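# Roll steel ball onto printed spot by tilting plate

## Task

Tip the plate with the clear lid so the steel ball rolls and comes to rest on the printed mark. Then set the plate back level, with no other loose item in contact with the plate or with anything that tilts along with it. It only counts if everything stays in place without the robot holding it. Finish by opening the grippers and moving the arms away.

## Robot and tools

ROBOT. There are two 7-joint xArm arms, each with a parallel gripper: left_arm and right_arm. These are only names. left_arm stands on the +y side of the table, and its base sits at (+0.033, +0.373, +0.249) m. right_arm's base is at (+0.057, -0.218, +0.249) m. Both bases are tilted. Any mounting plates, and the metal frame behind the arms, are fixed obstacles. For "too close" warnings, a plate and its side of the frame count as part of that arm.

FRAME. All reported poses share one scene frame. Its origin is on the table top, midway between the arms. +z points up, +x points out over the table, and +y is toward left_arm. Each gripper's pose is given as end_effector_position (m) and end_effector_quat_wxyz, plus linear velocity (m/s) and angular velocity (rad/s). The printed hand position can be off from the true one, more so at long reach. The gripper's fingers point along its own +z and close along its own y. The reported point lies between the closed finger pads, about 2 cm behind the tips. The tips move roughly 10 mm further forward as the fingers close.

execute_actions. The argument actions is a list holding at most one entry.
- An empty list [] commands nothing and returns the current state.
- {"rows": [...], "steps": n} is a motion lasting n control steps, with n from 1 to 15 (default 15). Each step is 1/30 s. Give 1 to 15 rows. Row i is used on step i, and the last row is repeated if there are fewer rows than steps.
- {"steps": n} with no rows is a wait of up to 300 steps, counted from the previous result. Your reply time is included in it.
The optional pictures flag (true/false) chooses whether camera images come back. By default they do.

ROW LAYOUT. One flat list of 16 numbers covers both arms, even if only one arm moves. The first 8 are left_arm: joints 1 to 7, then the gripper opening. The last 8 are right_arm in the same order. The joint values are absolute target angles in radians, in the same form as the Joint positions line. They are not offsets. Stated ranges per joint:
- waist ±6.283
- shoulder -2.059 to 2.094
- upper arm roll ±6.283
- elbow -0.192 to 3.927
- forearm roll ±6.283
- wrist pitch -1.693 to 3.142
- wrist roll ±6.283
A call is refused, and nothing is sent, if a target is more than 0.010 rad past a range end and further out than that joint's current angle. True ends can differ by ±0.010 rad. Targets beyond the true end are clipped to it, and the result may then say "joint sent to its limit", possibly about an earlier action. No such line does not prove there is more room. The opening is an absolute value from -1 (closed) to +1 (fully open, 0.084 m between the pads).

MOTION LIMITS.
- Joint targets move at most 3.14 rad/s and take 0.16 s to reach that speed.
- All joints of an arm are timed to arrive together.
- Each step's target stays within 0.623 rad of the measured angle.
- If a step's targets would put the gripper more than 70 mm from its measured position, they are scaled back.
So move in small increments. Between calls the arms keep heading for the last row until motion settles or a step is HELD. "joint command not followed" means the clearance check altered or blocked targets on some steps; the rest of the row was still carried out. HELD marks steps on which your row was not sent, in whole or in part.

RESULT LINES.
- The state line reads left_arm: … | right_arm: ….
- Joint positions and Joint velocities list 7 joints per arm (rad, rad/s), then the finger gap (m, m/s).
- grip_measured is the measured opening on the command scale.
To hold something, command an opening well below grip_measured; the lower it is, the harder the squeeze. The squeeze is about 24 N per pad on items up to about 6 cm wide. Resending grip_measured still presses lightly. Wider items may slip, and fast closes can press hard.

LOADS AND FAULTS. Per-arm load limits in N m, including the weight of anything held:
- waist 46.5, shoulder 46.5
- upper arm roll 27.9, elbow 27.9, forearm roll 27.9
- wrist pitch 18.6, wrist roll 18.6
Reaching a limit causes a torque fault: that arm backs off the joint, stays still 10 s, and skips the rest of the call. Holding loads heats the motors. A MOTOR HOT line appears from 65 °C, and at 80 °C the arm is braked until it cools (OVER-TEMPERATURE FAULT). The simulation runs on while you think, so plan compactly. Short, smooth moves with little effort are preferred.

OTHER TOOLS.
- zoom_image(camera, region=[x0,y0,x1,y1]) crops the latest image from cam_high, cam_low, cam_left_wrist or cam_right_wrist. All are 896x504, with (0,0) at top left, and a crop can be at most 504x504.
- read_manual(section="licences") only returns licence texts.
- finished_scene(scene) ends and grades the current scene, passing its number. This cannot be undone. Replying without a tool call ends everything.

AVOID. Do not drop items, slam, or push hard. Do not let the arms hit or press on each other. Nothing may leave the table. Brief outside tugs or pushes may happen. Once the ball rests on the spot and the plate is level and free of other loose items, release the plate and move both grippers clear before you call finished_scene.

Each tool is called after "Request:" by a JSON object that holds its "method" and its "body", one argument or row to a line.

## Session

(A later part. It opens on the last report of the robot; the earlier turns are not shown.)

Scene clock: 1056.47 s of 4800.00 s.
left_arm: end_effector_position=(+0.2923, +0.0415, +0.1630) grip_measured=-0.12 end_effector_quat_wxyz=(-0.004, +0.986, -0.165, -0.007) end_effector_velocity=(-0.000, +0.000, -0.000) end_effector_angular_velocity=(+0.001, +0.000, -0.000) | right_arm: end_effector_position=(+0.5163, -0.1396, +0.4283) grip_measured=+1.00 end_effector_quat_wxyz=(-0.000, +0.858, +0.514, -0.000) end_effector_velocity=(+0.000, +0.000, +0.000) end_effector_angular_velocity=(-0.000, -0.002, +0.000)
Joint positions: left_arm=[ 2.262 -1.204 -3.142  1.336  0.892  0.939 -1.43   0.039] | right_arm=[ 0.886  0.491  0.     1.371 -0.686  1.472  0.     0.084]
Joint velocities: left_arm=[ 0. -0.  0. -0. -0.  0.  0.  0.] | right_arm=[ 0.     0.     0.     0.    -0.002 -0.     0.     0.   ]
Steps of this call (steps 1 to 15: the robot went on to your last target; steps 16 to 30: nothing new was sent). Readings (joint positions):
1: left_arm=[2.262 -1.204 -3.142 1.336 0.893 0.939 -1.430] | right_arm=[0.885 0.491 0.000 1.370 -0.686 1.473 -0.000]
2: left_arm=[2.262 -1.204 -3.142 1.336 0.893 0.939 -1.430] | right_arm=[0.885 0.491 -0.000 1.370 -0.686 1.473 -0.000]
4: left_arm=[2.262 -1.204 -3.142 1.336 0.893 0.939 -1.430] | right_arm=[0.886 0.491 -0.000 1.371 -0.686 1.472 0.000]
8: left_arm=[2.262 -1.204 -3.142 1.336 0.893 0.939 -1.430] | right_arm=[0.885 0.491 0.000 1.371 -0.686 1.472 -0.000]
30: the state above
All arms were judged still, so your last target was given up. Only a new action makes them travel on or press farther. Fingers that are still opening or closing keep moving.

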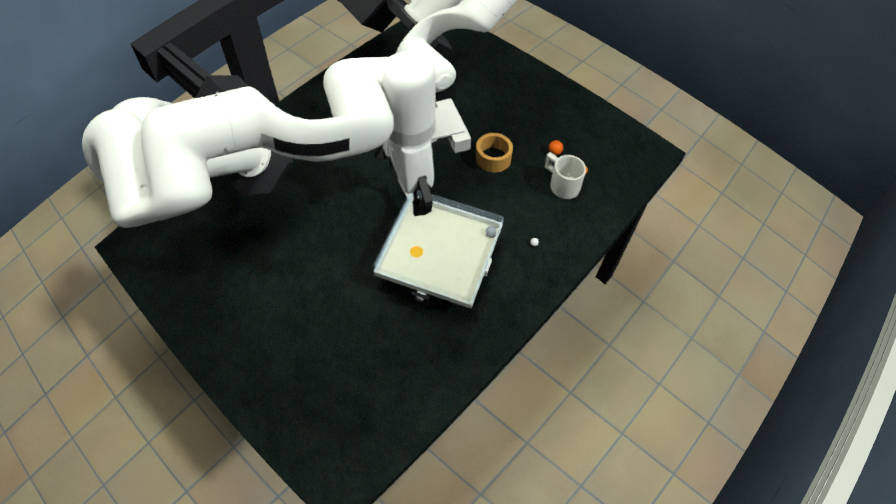

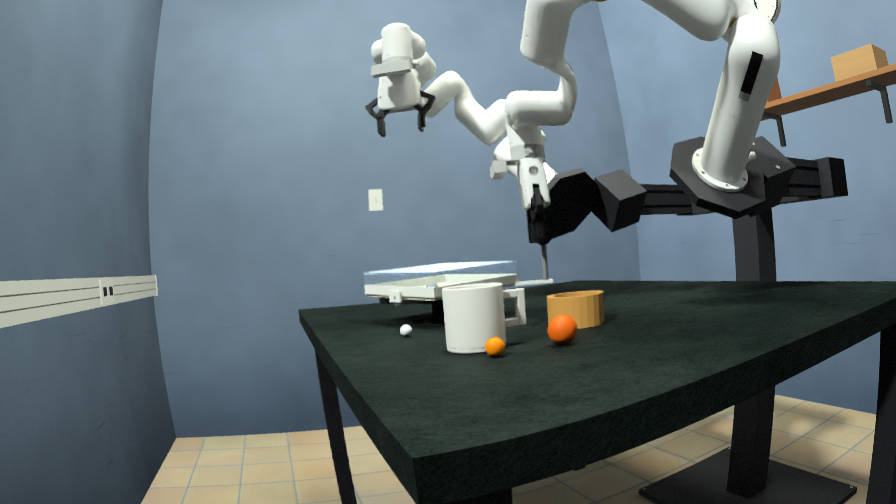

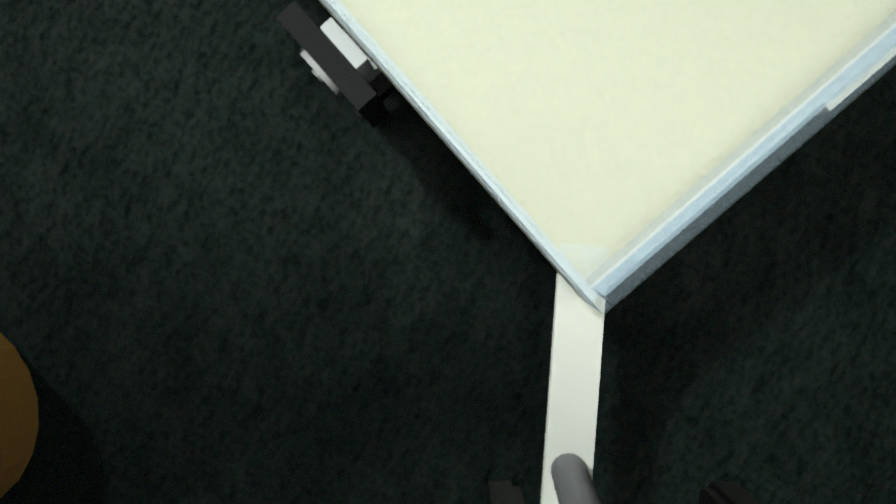

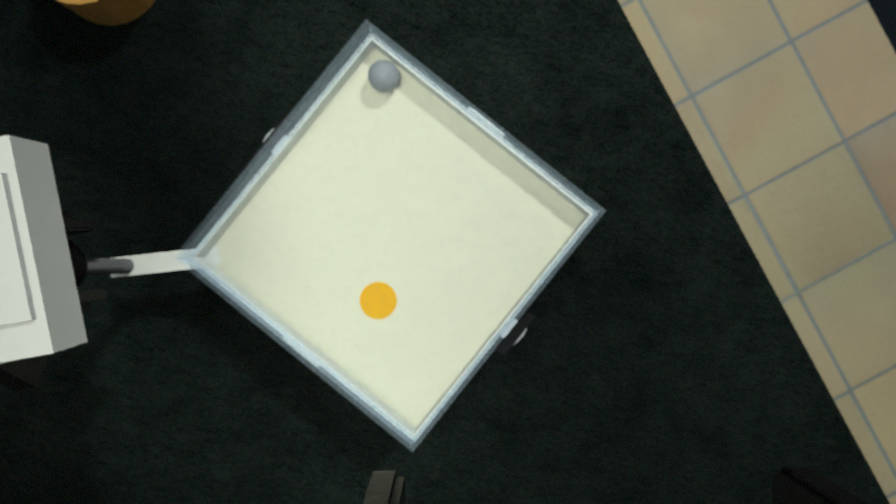

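Request:
{"method": "execute_actions", "body": {
  "actions": [
    {"rows":[[2.2555,-1.2147,-3.1416,1.3465,0.8925,0.9391,-1.43,-0.3,0.8855,0.4906,0.0,1.3705,-0.6863,1.4725,0.0,1]],"steps":15}
  ],
  "pictures": false
}}

Request:
{"method": "execute_actions", "body": {
  "actions": [
    {"steps":30}
  ]
}}

Request:
{"method": "execute_actions", "body": {
  "actions": [
    {"rows":[[2.2507,-1.2224,-3.1416,1.3545,0.8925,0.9391,-1.43,-0.3,0.8855,0.4906,0.0,1.3705,-0.6863,1.4725,0.0,1]],"steps":15}
  ],
  "pictures": false
}}

Request:
{"method": "execute_actions", "body": {
  "actions": [
    {"rows":[[2.2507,-1.2224,-3.1416,1.3545,0.8925,0.9391,-1.43,-0.3,0.8855,0.4906,0.0,1.3705,-0.6863,1.4725,0.0,1]],"steps":15}
  ]
}}

Request:
{"method": "execute_actions", "body": {
  "actions": [
    {"rows":[[2.2507,-1.2224,-3.1416,1.3545,0.8925,0.9391,-1.43,-0.3,0.8855,0.4906,0.0,1.3705,-0.6863,1.4725,0.0,1],[2.2507,-1.2224,-3.1416,1.3545,0.8925,0.9391,-1.43,-0.3,0.8855,0.4906,0.0,1.3705,-0.6863,1.4725,0.0,1],[2.2507,-1.2224,-3.1416,1.3545,0.8925,0.9391,-1.43,-0.3,0.8855,0.4906,0.0,1.3705,-0.6863,1.4725,0.0,1],[2.2507,-1.2224,-3.1416,1.3545,0.8925,0.9391,-1.43,-0.3,0.8855,0.4906,0.0,1.3705,-0.6863,1.4725,0.0,1],[2.2507,-1.2224,-3.1416,1.3545,0.8925,0.9391,-1.43,-0.3,0.8855,0.4906,0.0,1.3705,-0.6863,1.4725,0.0,1],[2.2507,-1.2224,-3.1416,1.3545,0.8925,0.9391,-1.43,-0.3,0.8855,0.4906,0.0,1.3705,-0.6863,1.4725,0.0,1],[2.2507,-1.2224,-3.1416,1.3545,0.8925,0.9391,-1.43,-0.3,0.8855,0.4906,0.0,1.3705,-0.6863,1.4725,0.0,1],[2.2507,-1.2224,-3.1416,1.3545,0.8925,0.9391,-1.43,-0.3,0.8855,0.4906,0.0,1.3705,-0.6863,1.4725,0.0,1],[2.2507,-1.2224,-3.1416,1.3545,0.8925,0.9391,-1.43,-0.3,0.8855,0.4906,0.0,1.3705,-0.6863,1.4725,0.0,1],[2.2507,-1.2224,-3.1416,1.3545,0.8925,0.9391,-1.43,-0.3,0.8855,0.4906,0.0,1.3705,-0.6863,1.4725,0.0,1],[2.2555,-1.2147,-3.1416,1.3465,0.8925,0.9391,-1.43,-0.3,0.8855,0.4906,0.0,1.3705,-0.6863,1.4725,0.0,1]],"steps":15}
  ]
}}

Request:
{"method": "execute_actions", "body": {
  "actions": [
    {"steps":20}
  ]
}}

Request:
{"method": "execute_actions", "body": {
  "actions": [
    {"steps":30}
  ]
}}

Request:
{"method": "execute_actions", "body": {
  "actions": [
    {"steps":45}
  ]
}}

Scene clock: 1106.27 s of 4800.00 s.
left_arm: end_effector_position=(+0.2909, +0.0396, +0.1615) grip_measured=-0.12 end_effector_quat_wxyz=(-0.006, +0.986, -0.167, -0.005) end_effector_velocity=(+0.000, -0.003, +0.002) end_effector_angular_velocity=(-0.009, -0.001, -0.000) | right_arm: end_effector_position=(+0.5163, -0.1396, +0.4283) grip_measured=+1.00 end_effector_quat_wxyz=(-0.000, +0.858, +0.514, -0.000) end_effector_velocity=(-0.000, +0.001, +0.001) end_effector_angular_velocity=(+0.001, -0.001, +0.001)
Joint positions: left_arm=[ 2.256 -1.215 -3.14   1.344  0.892  0.941 -1.43   0.039] | right_arm=[ 0.885  0.491 -0.     1.371 -0.686  1.473  0.     0.084]
Joint velocities: left_arm=[-0.001 -0.001 -0.001  0.004  0.001 -0.005 -0.    -0.   ] | right_arm=[ 0.001 -0.     0.001  0.     0.    -0.    -0.    -0.   ]
Steps of this call (steps 1 to 90: nothing new was sent; then 46.30 s passed at rest; steps 91 to 105: all 15 steps of this action). Readings (joint positions):
91: left_arm=[2.262 -1.204 -3.142 1.336 0.892 0.939 -1.430] | right_arm=[0.885 0.491 0.000 1.371 -0.686 1.472 -0.000]
92: left_arm=[2.261 -1.205 -3.141 1.337 0.892 0.939 -1.430] | right_arm=[0.885 0.491 -0.000 1.371 -0.686 1.473 0.000]
94: left_arm=[2.259 -1.209 -3.141 1.340 0.892 0.941 -1.430] | right_arm=[0.885 0.491 0.000 1.370 -0.686 1.473 -0.000]
98: left_arm=[2.257 -1.214 -3.140 1.343 0.892 0.941 -1.430] | right_arm=[0.885 0.491 0.000 1.371 -0.686 1.473 -0.000]
105: the state above

Scene clock: 1107.27 s of 4800.00 s.
left_arm: end_effector_position=(+0.2910, +0.0380, +0.1628) grip_measured=-0.12 end_effector_quat_wxyz=(-0.004, +0.986, -0.167, -0.004) end_effector_velocity=(+0.000, -0.000, +0.000) end_effector_angular_velocity=(-0.001, -0.001, -0.001) | right_arm: end_effector_position=(+0.5163, -0.1396, +0.4283) grip_measured=+1.00 end_effector_quat_wxyz=(-0.000, +0.858, +0.514, -0.000) end_effector_velocity=(+0.000, -0.000, -0.000) end_effector_angular_velocity=(-0.000, +0.001, -0.001)
Joint positions: left_arm=[ 2.256 -1.215 -3.141  1.346  0.892  0.939 -1.43   0.039] | right_arm=[ 0.885  0.491  0.     1.37  -0.686  1.473 -0.     0.084]
Joint velocities: left_arm=[-0.    -0.     0.     0.001  0.001 -0.     0.001 -0.   ] | right_arm=[-0.001 -0.    -0.     0.     0.     0.001  0.     0.   ]
Steps of this call (steps 1 to 15: the robot went on to your last target; steps 16 to 30: nothing new was sent). Readings (joint positions):
1: left_arm=[2.256 -1.215 -3.140 1.345 0.892 0.941 -1.430] | right_arm=[0.886 0.491 -0.000 1.371 -0.686 1.473 0.000]
2: left_arm=[2.256 -1.215 -3.140 1.345 0.892 0.941 -1.430] | right_arm=[0.885 0.491 0.000 1.370 -0.686 1.473 0.000]
4: left_arm=[2.256 -1.215 -3.140 1.345 0.892 0.941 -1.430] | right_arm=[0.886 0.491 -0.000 1.370 -0.686 1.472 -0.000]
8: left_arm=[2.256 -1.215 -3.141 1.345 0.892 0.941 -1.430] | right_arm=[0.886 0.491 0.000 1.371 -0.686 1.472 0.000]
30: the state above
All arms were judged still, so your last target was given up. Only a new action makes them travel on or press farther. Fingers that are still opening or closing keep moving.

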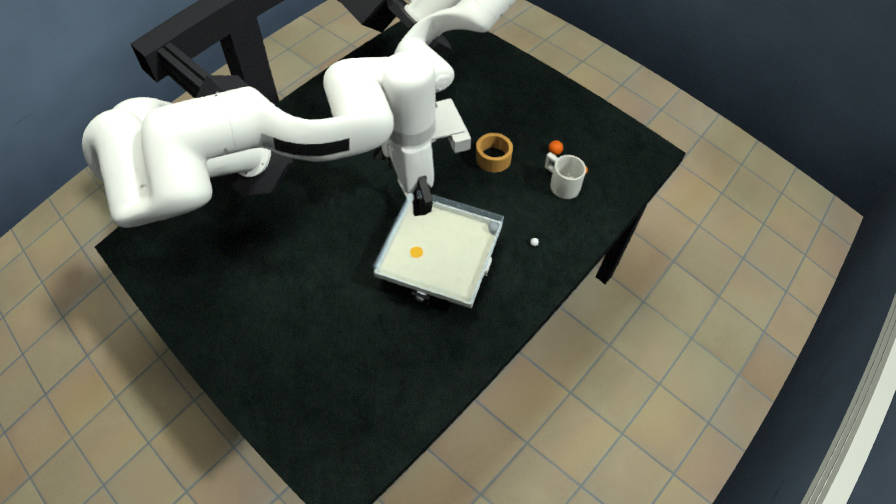

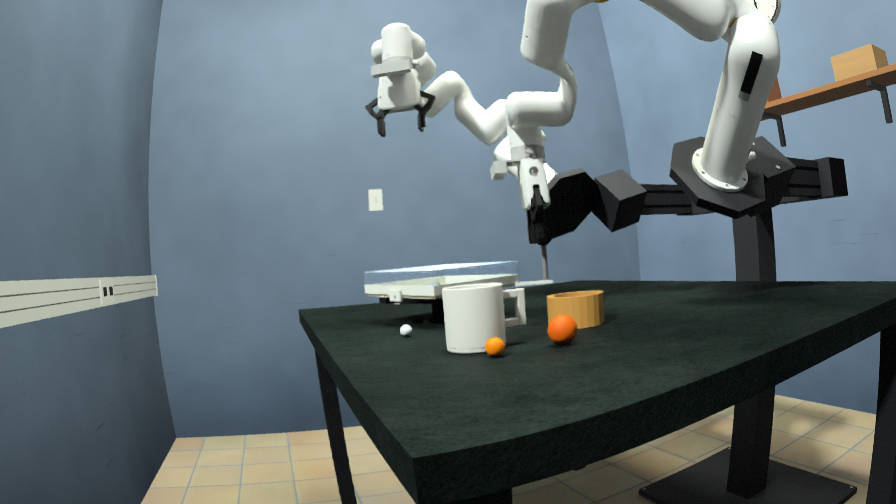

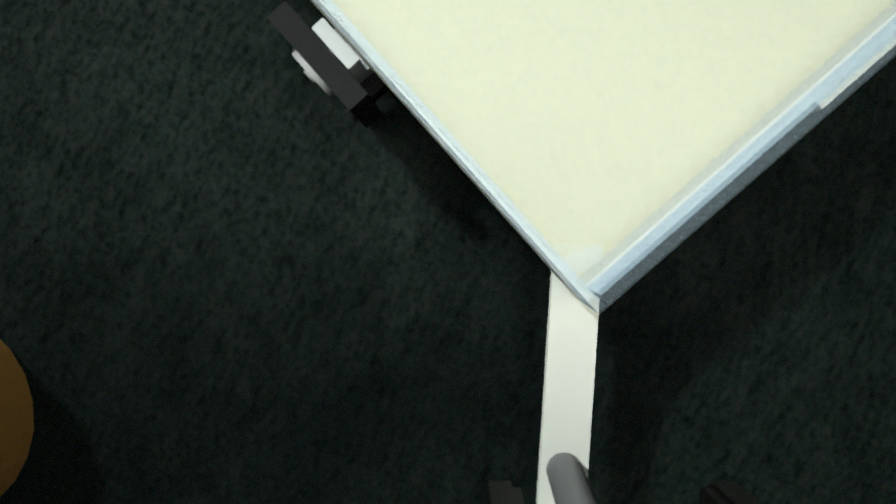

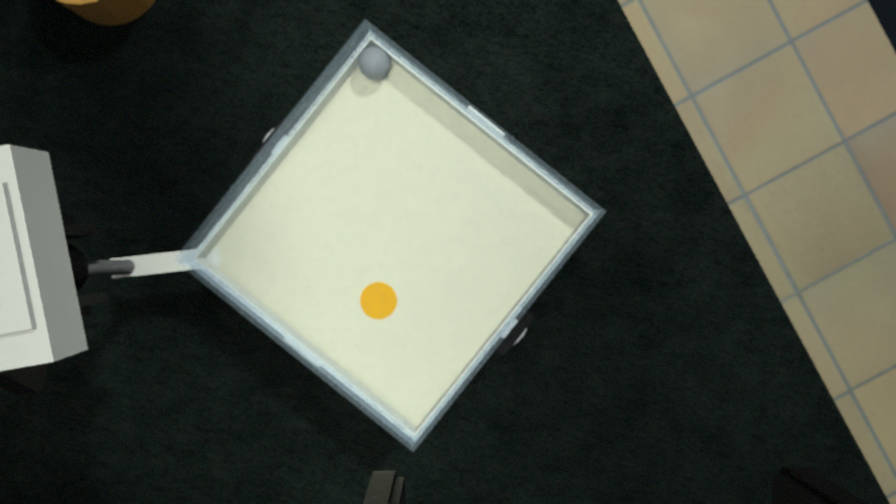

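Scene clock: 1107.77 s of 4800.00 s.
left_arm: end_effector_position=(+0.2902, +0.0350, +0.1630) grip_measured=-0.12 end_effector_quat_wxyz=(-0.003, +0.986, -0.168, -0.002) end_effector_velocity=(+0.000, -0.001, +0.001) end_effector_angular_velocity=(-0.002, -0.002, +0.001) | right_arm: end_effector_position=(+0.5163, -0.1396, +0.4283) grip_measured=+1.00 end_effector_quat_wxyz=(-0.000, +0.858, +0.514, -0.000) end_effector_velocity=(-0.001, +0.001, +0.001) end_effector_angular_velocity=(+0.002, +0.002, +0.001)
Joint positions: left_arm=[ 2.251 -1.222 -3.141  1.354  0.893  0.939 -1.43   0.039] | right_arm=[ 0.886  0.491 -0.     1.371 -0.686  1.472 -0.     0.084]
Joint velocities: left_arm=[-0.001 -0.    -0.002  0.003  0.     0.001 -0.001  0.   ] | right_arm=[ 0.    -0.     0.002 -0.     0.003  0.    -0.     0.   ]
Steps of this call (steps 1 to 15: all 15 steps of this action). Readings (joint positions):
1: left_arm=[2.256 -1.215 -3.141 1.346 0.892 0.939 -1.430] | right_arm=[0.886 0.491 -0.000 1.371 -0.686 1.472 -0.000]
2: left_arm=[2.255 -1.216 -3.141 1.347 0.892 0.939 -1.430] | right_arm=[0.886 0.491 -0.000 1.371 -0.686 1.473 0.000]
4: left_arm=[2.253 -1.218 -3.141 1.350 0.893 0.939 -1.430] | right_arm=[0.886 0.491 0.000 1.371 -0.686 1.472 -0.000]
8: left_arm=[2.251 -1.221 -3.141 1.354 0.893 0.939 -1.430] | right_arm=[0.885 0.491 -0.000 1.370 -0.686 1.473 -0.000]
15: the state above

Scene clock: 1108.27 s of 4800.00 s.
left_arm: end_effector_position=(+0.2901, +0.0349, +0.1631) grip_measured=-0.12 end_effector_quat_wxyz=(-0.003, +0.986, -0.168, -0.002) end_effector_velocity=(-0.000, +0.000, -0.000) end_effector_angular_velocity=(+0.001, -0.000, -0.001) | right_arm: end_effector_position=(+0.5163, -0.1396, +0.4283) grip_measured=+1.00 end_effector_quat_wxyz=(-0.000, +0.858, +0.514, -0.000) end_effector_velocity=(+0.000, -0.000, +0.000) end_effector_angular_velocity=(-0.001, -0.002, +0.000)
Joint positions: left_arm=[ 2.251 -1.222 -3.142  1.355  0.893  0.939 -1.43   0.039] | right_arm=[ 0.885  0.491  0.     1.371 -0.686  1.473  0.     0.084]
Joint velocities: left_arm=[-0.     0.     0.    -0.    -0.     0.001  0.001 -0.   ] | right_arm=[ 0.001 -0.    -0.     0.    -0.002  0.    -0.     0.   ]
Steps of this call (steps 1 to 15: all 15 steps of this action). Readings (joint positions):
1: left_arm=[2.251 -1.222 -3.141 1.354 0.893 0.939 -1.430] | right_arm=[0.886 0.491 -0.000 1.371 -0.686 1.473 -0.000]
2: left_arm=[2.251 -1.222 -3.141 1.354 0.893 0.939 -1.430] | right_arm=[0.885 0.491 0.000 1.371 -0.686 1.472 0.000]
4: left_arm=[2.251 -1.222 -3.141 1.354 0.893 0.939 -1.430] | right_arm=[0.885 0.491 0.000 1.371 -0.686 1.473 -0.000]
8: left_arm=[2.251 -1.222 -3.141 1.355 0.893 0.939 -1.430] | right_arm=[0.885 0.491 0.000 1.371 -0.686 1.472 -0.000]
15: the state above

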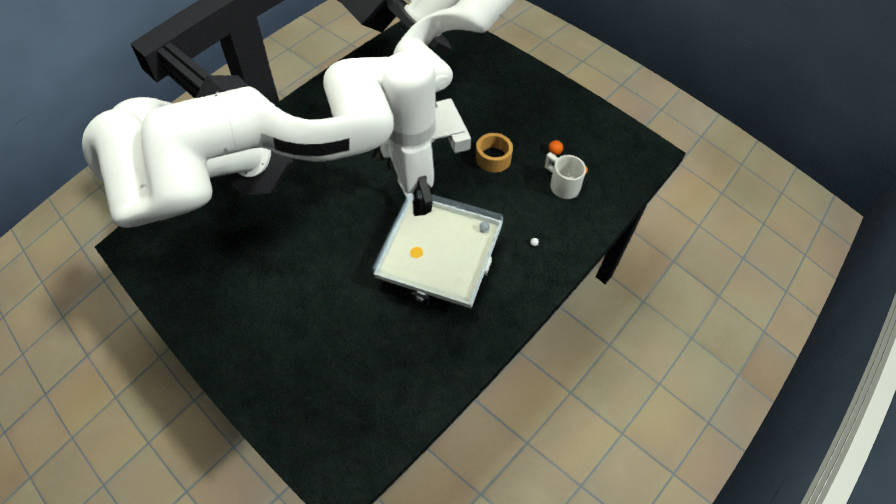

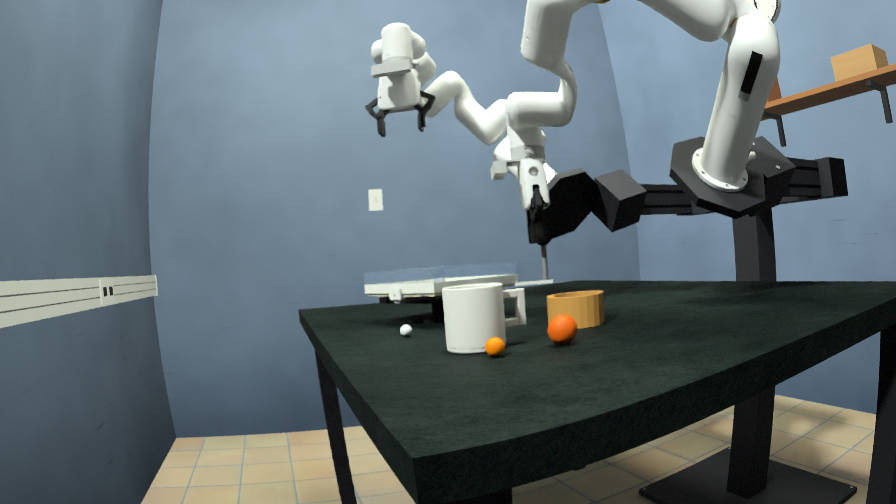

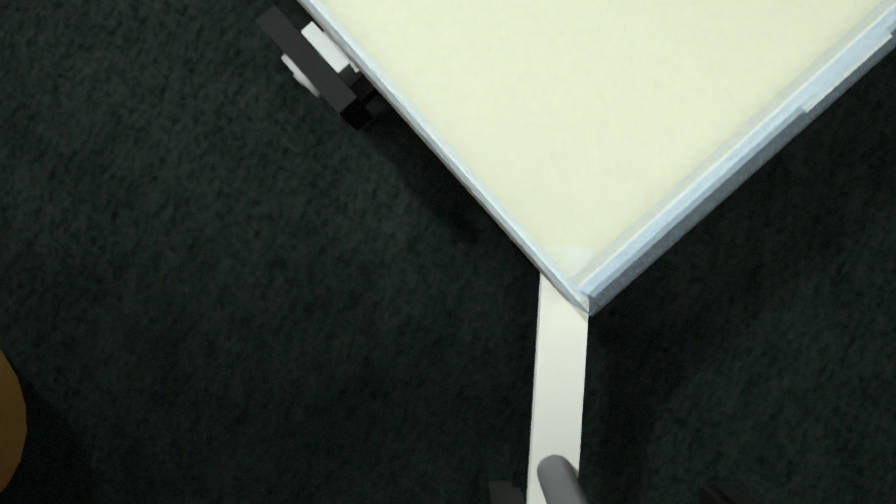

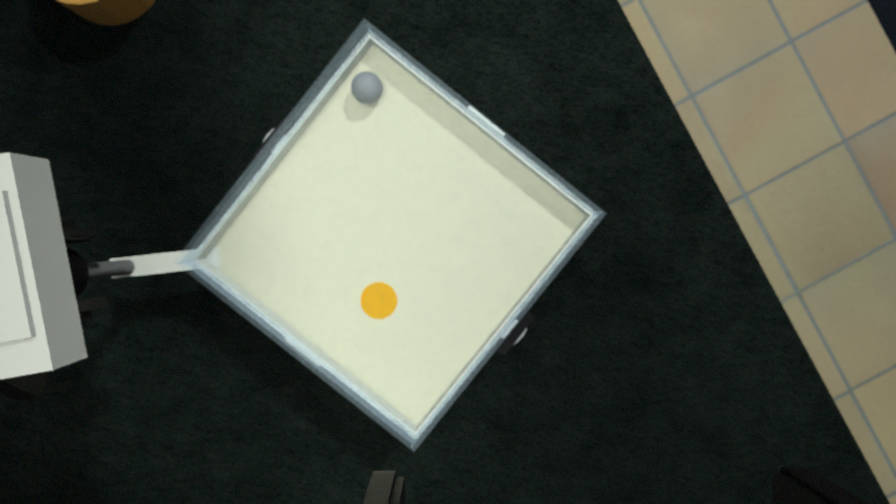

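Scene clock: 1108.77 s of 4800.00 s.
left_arm: end_effector_position=(+0.2906, +0.0356, +0.1637) grip_measured=-0.12 end_effector_quat_wxyz=(-0.002, +0.986, -0.168, -0.003) end_effector_velocity=(+0.004, +0.003, +0.008) end_effector_angular_velocity=(-0.017, +0.011, +0.012) | right_arm: end_effector_position=(+0.5163, -0.1396, +0.4283) grip_measured=+1.00 end_effector_quat_wxyz=(-0.000, +0.858, +0.514, -0.000) end_effector_velocity=(+0.000, -0.001, -0.000) end_effector_angular_velocity=(-0.001, +0.000, -0.001)
Joint positions: left_arm=[ 2.254 -1.218 -3.142  1.351  0.893  0.937 -1.43   0.039] | right_arm=[ 0.886  0.491 -0.     1.371 -0.686  1.473  0.     0.084]
Joint velocities: left_arm=[ 0.015  0.034 -0.008 -0.022 -0.    -0.007  0.     0.   ] | right_arm=[-0.    -0.    -0.001  0.    -0.     0.001 -0.    -0.   ]
Steps of this call (steps 1 to 15: all 15 steps of this action). Readings (joint positions):
1: left_arm=[2.251 -1.222 -3.142 1.355 0.893 0.939 -1.430] | right_arm=[0.886 0.491 -0.000 1.371 -0.686 1.472 -0.000]
2: left_arm=[2.251 -1.222 -3.142 1.355 0.893 0.939 -1.430] | right_arm=[0.885 0.491 0.000 1.371 -0.686 1.473 0.000]
4: left_arm=[2.251 -1.222 -3.142 1.355 0.893 0.939 -1.430] | right_arm=[0.885 0.491 -0.000 1.371 -0.686 1.472 0.000]
8: left_arm=[2.251 -1.222 -3.142 1.355 0.893 0.939 -1.430] | right_arm=[0.885 0.491 -0.000 1.371 -0.686 1.472 -0.000]
15: the state above

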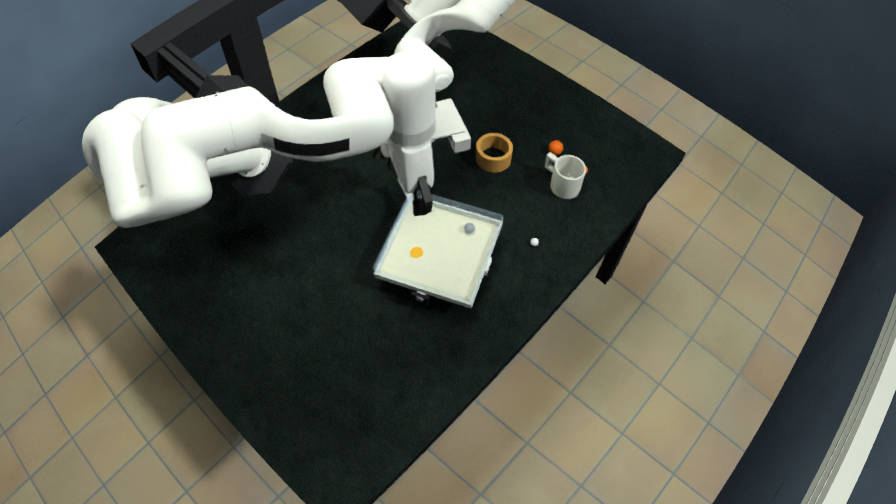

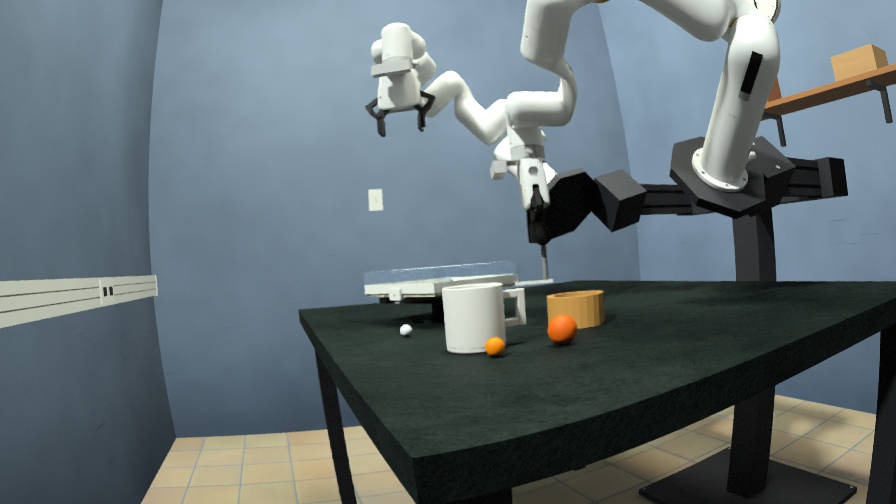

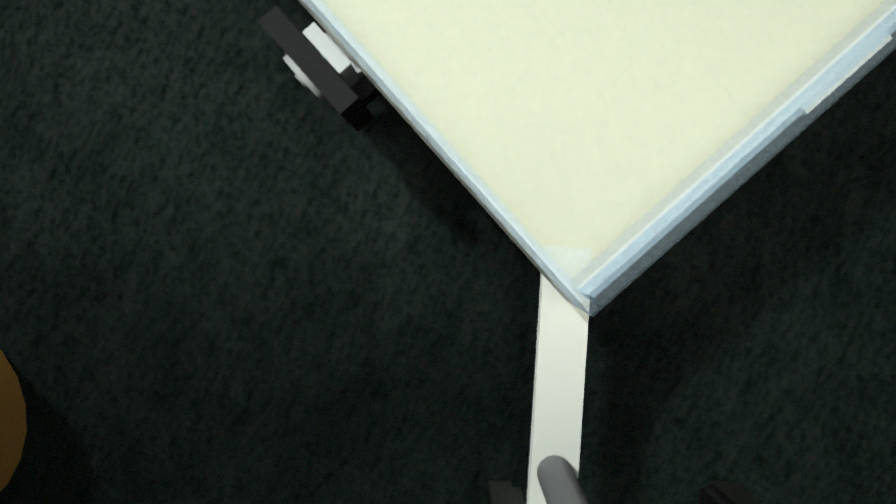

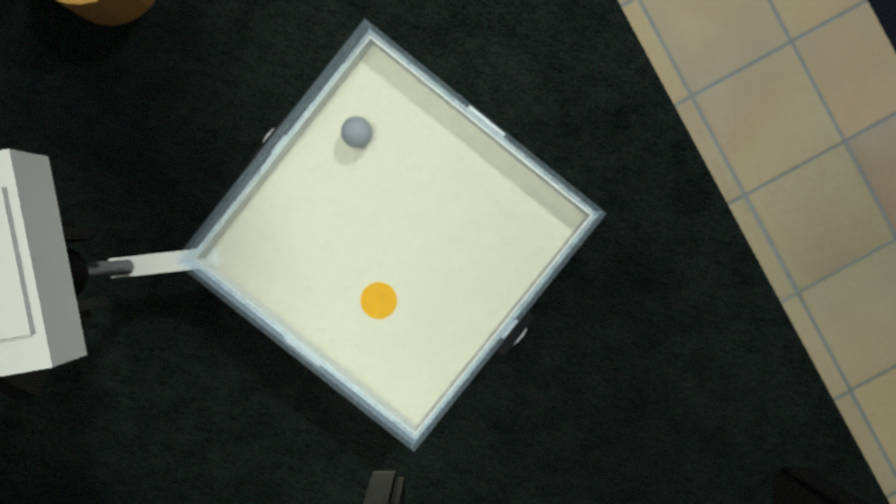

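Scene clock: 1109.43 s of 4800.00 s.
left_arm: end_effector_position=(+0.2910, +0.0371, +0.1635) grip_measured=-0.12 end_effector_quat_wxyz=(-0.002, +0.986, -0.167, -0.004) end_effector_velocity=(+0.000, +0.001, -0.001) end_effector_angular_velocity=(+0.004, -0.002, -0.002) | right_arm: end_effector_position=(+0.5163, -0.1396, +0.4283) grip_measured=+1.00 end_effector_quat_wxyz=(-0.000, +0.858, +0.514, -0.000) end_effector_velocity=(+0.000, -0.000, -0.000) end_effector_angular_velocity=(-0.001, -0.002, +0.000)
Joint positions: left_arm=[ 2.255 -1.215 -3.142  1.347  0.893  0.938 -1.43   0.039] | right_arm=[ 0.886  0.491 -0.     1.37  -0.686  1.473 -0.     0.084]
Joint velocities: left_arm=[ 0.001 -0.     0.    -0.001  0.002  0.004  0.001  0.   ] | right_arm=[-0.     0.    -0.    -0.    -0.002 -0.     0.     0.   ]
Steps of this call (steps 1 to 15: the robot went on to your last target; steps 16 to 20: nothing new was sent). Readings (joint positions):
1: left_arm=[2.254 -1.217 -3.143 1.350 0.893 0.937 -1.430] | right_arm=[0.885 0.491 0.000 1.371 -0.686 1.472 0.000]
2: left_arm=[2.254 -1.216 -3.143 1.349 0.893 0.937 -1.430] | right_arm=[0.885 0.491 0.000 1.371 -0.686 1.472 0.000]
4: left_arm=[2.255 -1.215 -3.143 1.349 0.893 0.937 -1.430] | right_arm=[0.886 0.491 -0.000 1.370 -0.686 1.473 -0.000]
8: left_arm=[2.255 -1.215 -3.143 1.348 0.893 0.937 -1.430] | right_arm=[0.886 0.491 0.000 1.370 -0.686 1.472 -0.000]
20: the state above
All arms were judged still, so your last target was given up. Only a new action makes them travel on or press farther. Fingers that are still opening or closing keep moving.

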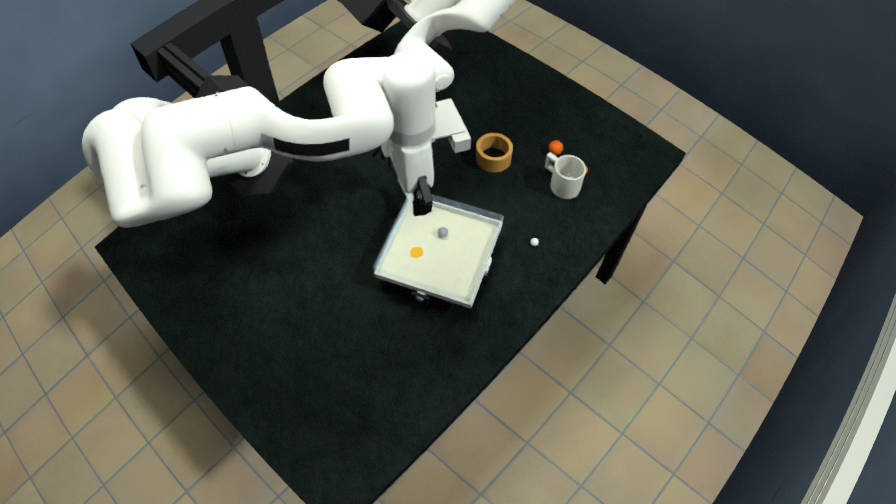

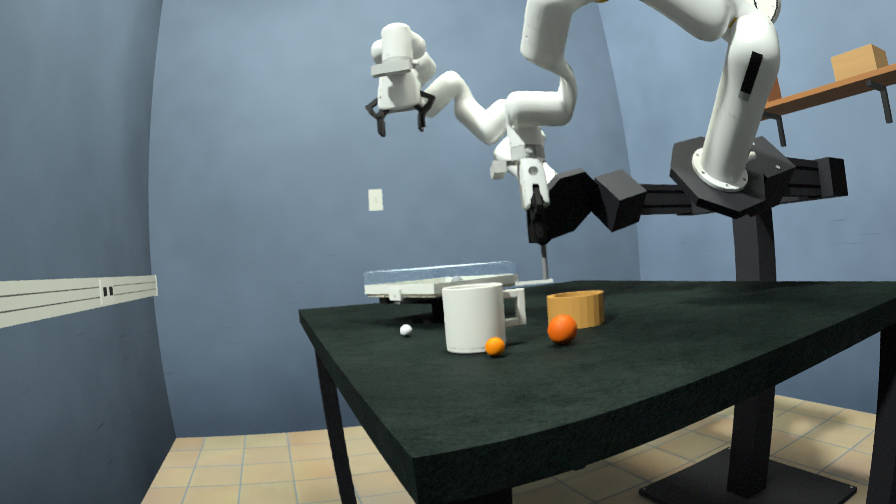

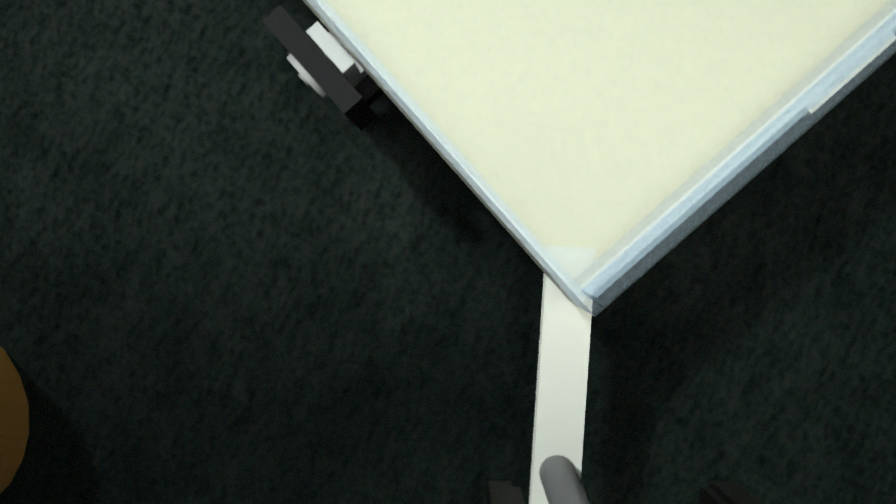

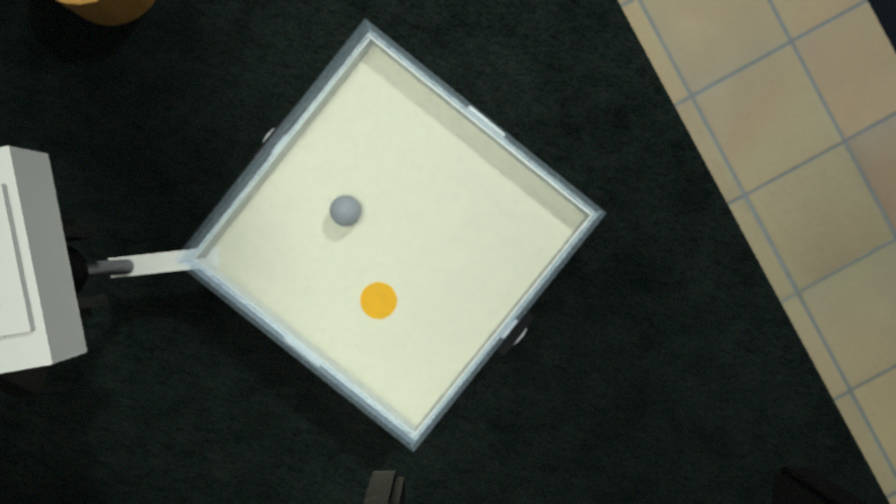

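Scene clock: 1110.43 s of 4800.00 s.
left_arm: end_effector_position=(+0.2910, +0.0377, +0.1631) grip_measured=-0.12 end_effector_quat_wxyz=(-0.003, +0.986, -0.167, -0.004) end_effector_velocity=(+0.001, +0.000, +0.000) end_effector_angular_velocity=(+0.001, -0.002, -0.002) | right_arm: end_effector_position=(+0.5163, -0.1396, +0.4283) grip_measured=+1.00 end_effector_quat_wxyz=(-0.000, +0.858, +0.514, -0.000) end_effector_velocity=(+0.000, -0.000, -0.000) end_effector_angular_velocity=(-0.001, +0.001, -0.001)
Joint positions: left_arm=[ 2.255 -1.215 -3.142  1.347  0.893  0.939 -1.43   0.039] | right_arm=[ 0.885  0.491 -0.     1.37  -0.686  1.473 -0.     0.084]
Joint velocities: left_arm=[-0.    -0.    -0.     0.001  0.002  0.002  0.001  0.   ] | right_arm=[-0.     0.    -0.001  0.     0.     0.001  0.    -0.   ]
Steps of this call (steps 1 to 30: nothing new was sent). Readings (joint positions):
1: left_arm=[2.255 -1.215 -3.142 1.347 0.893 0.938 -1.430] | right_arm=[0.885 0.491 0.000 1.370 -0.686 1.472 -0.000]
2: left_arm=[2.255 -1.215 -3.142 1.347 0.893 0.938 -1.430] | right_arm=[0.885 0.491 -0.000 1.371 -0.686 1.472 -0.000]
4: left_arm=[2.255 -1.215 -3.142 1.347 0.893 0.938 -1.430] | right_arm=[0.886 0.491 -0.000 1.371 -0.686 1.472 0.000]
8: left_arm=[2.255 -1.215 -3.142 1.347 0.893 0.939 -1.430] | right_arm=[0.885 0.491 -0.000 1.371 -0.686 1.473 -0.000]
30: the state above

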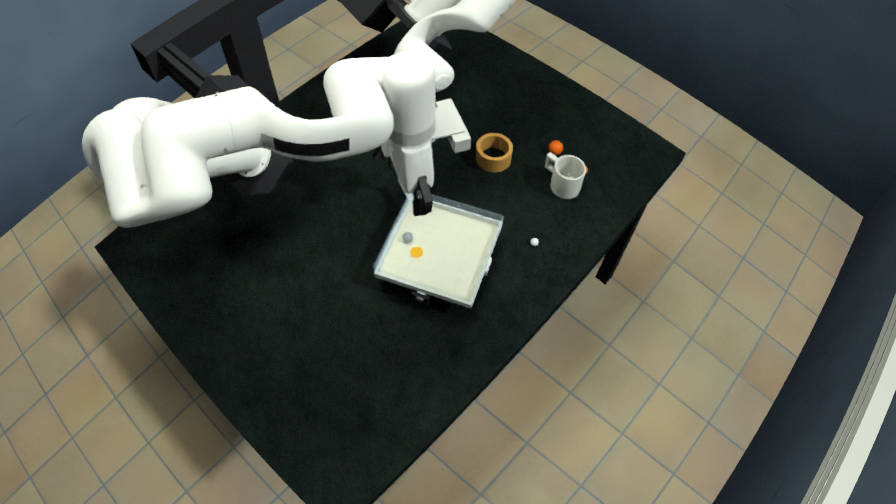

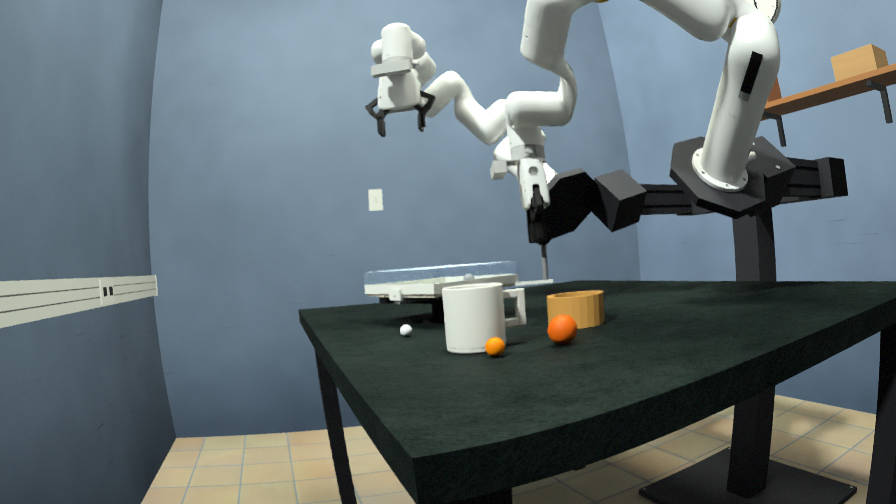

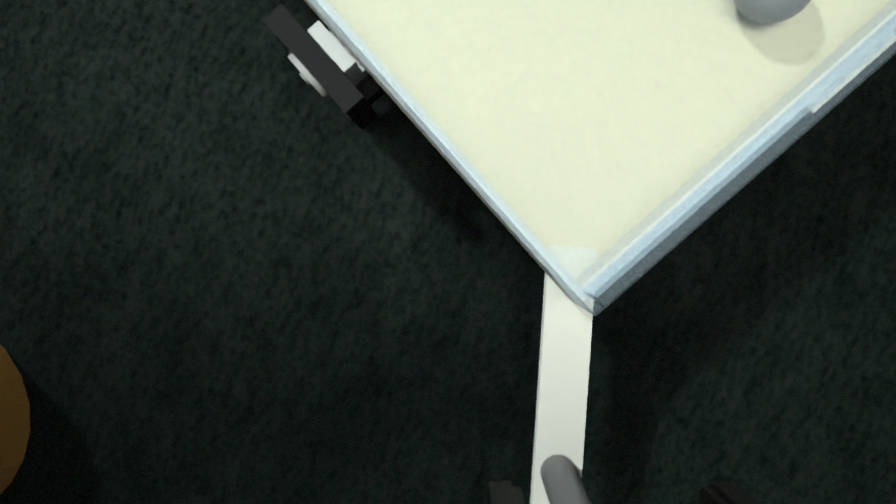

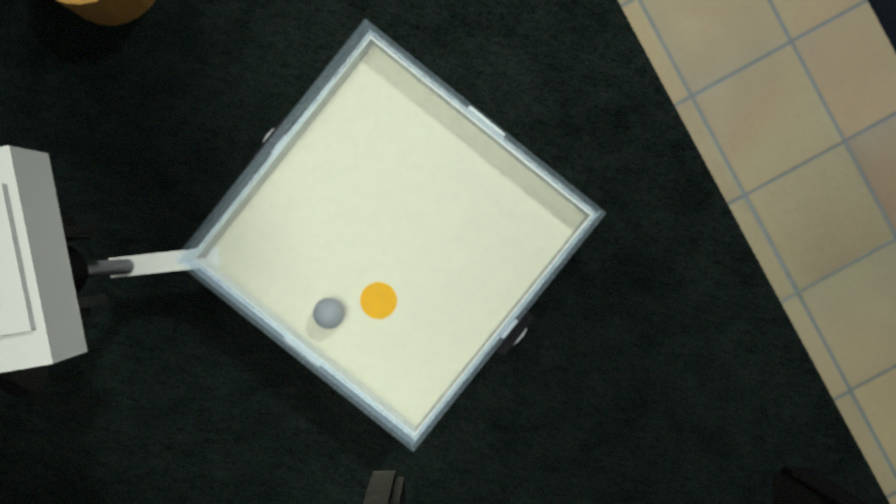

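Scene clock: 1111.93 s of 4800.00 s.
left_arm: end_effector_position=(+0.2910, +0.0378, +0.1630) grip_measured=-0.12 end_effector_quat_wxyz=(-0.003, +0.986, -0.167, -0.004) end_effector_velocity=(-0.000, -0.000, +0.000) end_effector_angular_velocity=(-0.000, -0.001, -0.001) | right_arm: end_effector_position=(+0.5163, -0.1396, +0.4283) grip_measured=+1.00 end_effector_quat_wxyz=(-0.000, +0.858, +0.514, -0.000) end_effector_velocity=(+0.001, -0.000, +0.000) end_effector_angular_velocity=(+0.000, -0.001, -0.000)
Joint positions: left_arm=[ 2.255 -1.215 -3.142  1.347  0.893  0.939 -1.43   0.039] | right_arm=[ 0.886  0.491 -0.     1.371 -0.686  1.472 -0.     0.084]
Joint velocities: left_arm=[ 0.    -0.001 -0.001  0.001  0.001  0.001  0.     0.   ] | right_arm=[ 0.     0.    -0.     0.001 -0.001  0.    -0.001  0.   ]
Steps of this call (steps 1 to 45: nothing new was sent). Readings (joint positions):
1: left_arm=[2.255 -1.215 -3.142 1.347 0.893 0.939 -1.430] | right_arm=[0.885 0.491 0.000 1.371 -0.686 1.473 0.000]
2: left_arm=[2.255 -1.215 -3.142 1.347 0.893 0.939 -1.430] | right_arm=[0.885 0.491 -0.000 1.371 -0.686 1.473 0.000]
4: left_arm=[2.255 -1.215 -3.142 1.347 0.893 0.939 -1.430] | right_arm=[0.885 0.491 0.000 1.371 -0.686 1.473 0.000]
8: left_arm=[2.255 -1.215 -3.142 1.347 0.893 0.939 -1.430] | right_arm=[0.886 0.491 -0.000 1.370 -0.686 1.472 -0.000]
45: the state above

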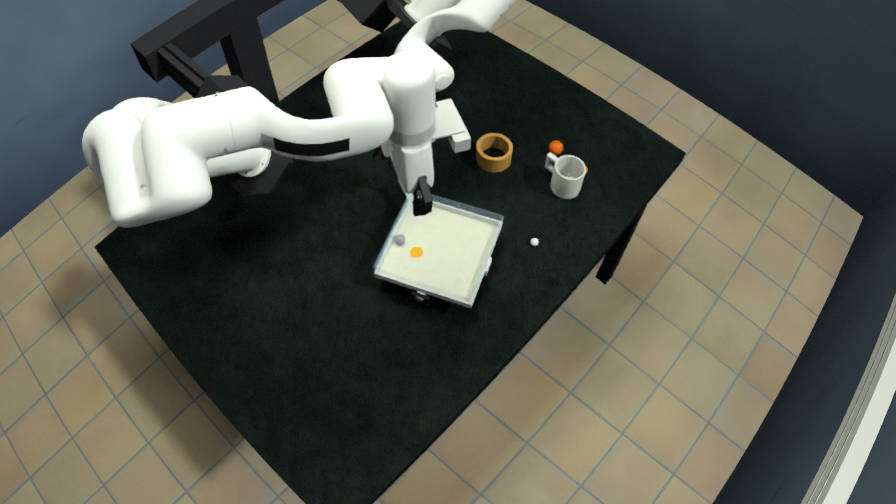

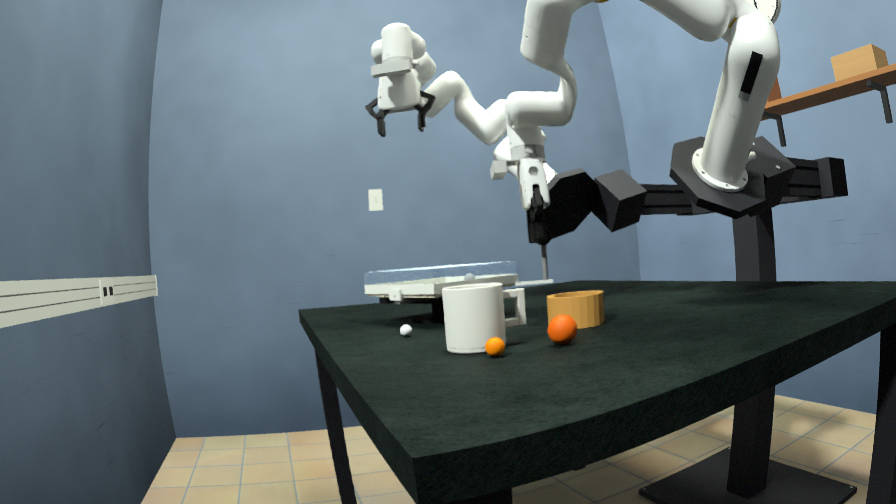

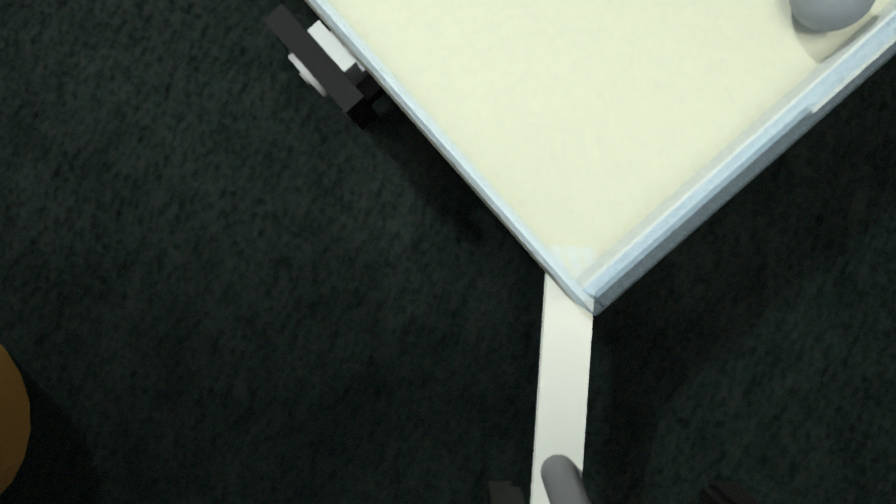

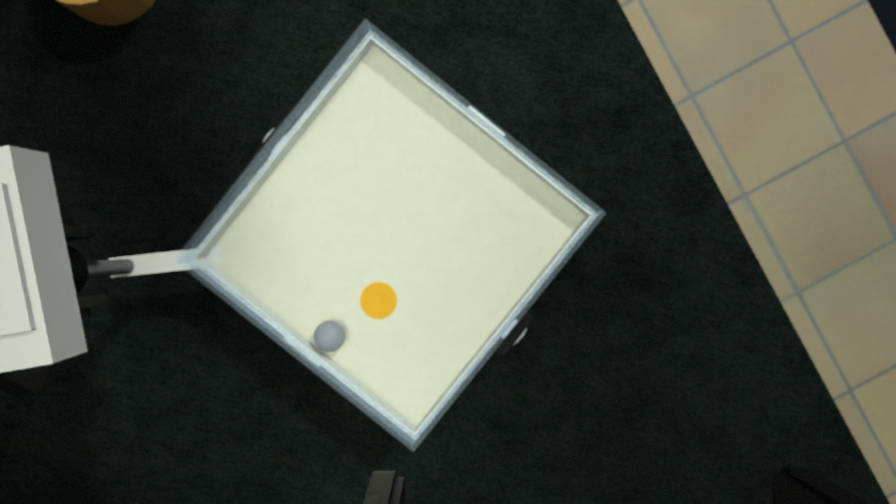

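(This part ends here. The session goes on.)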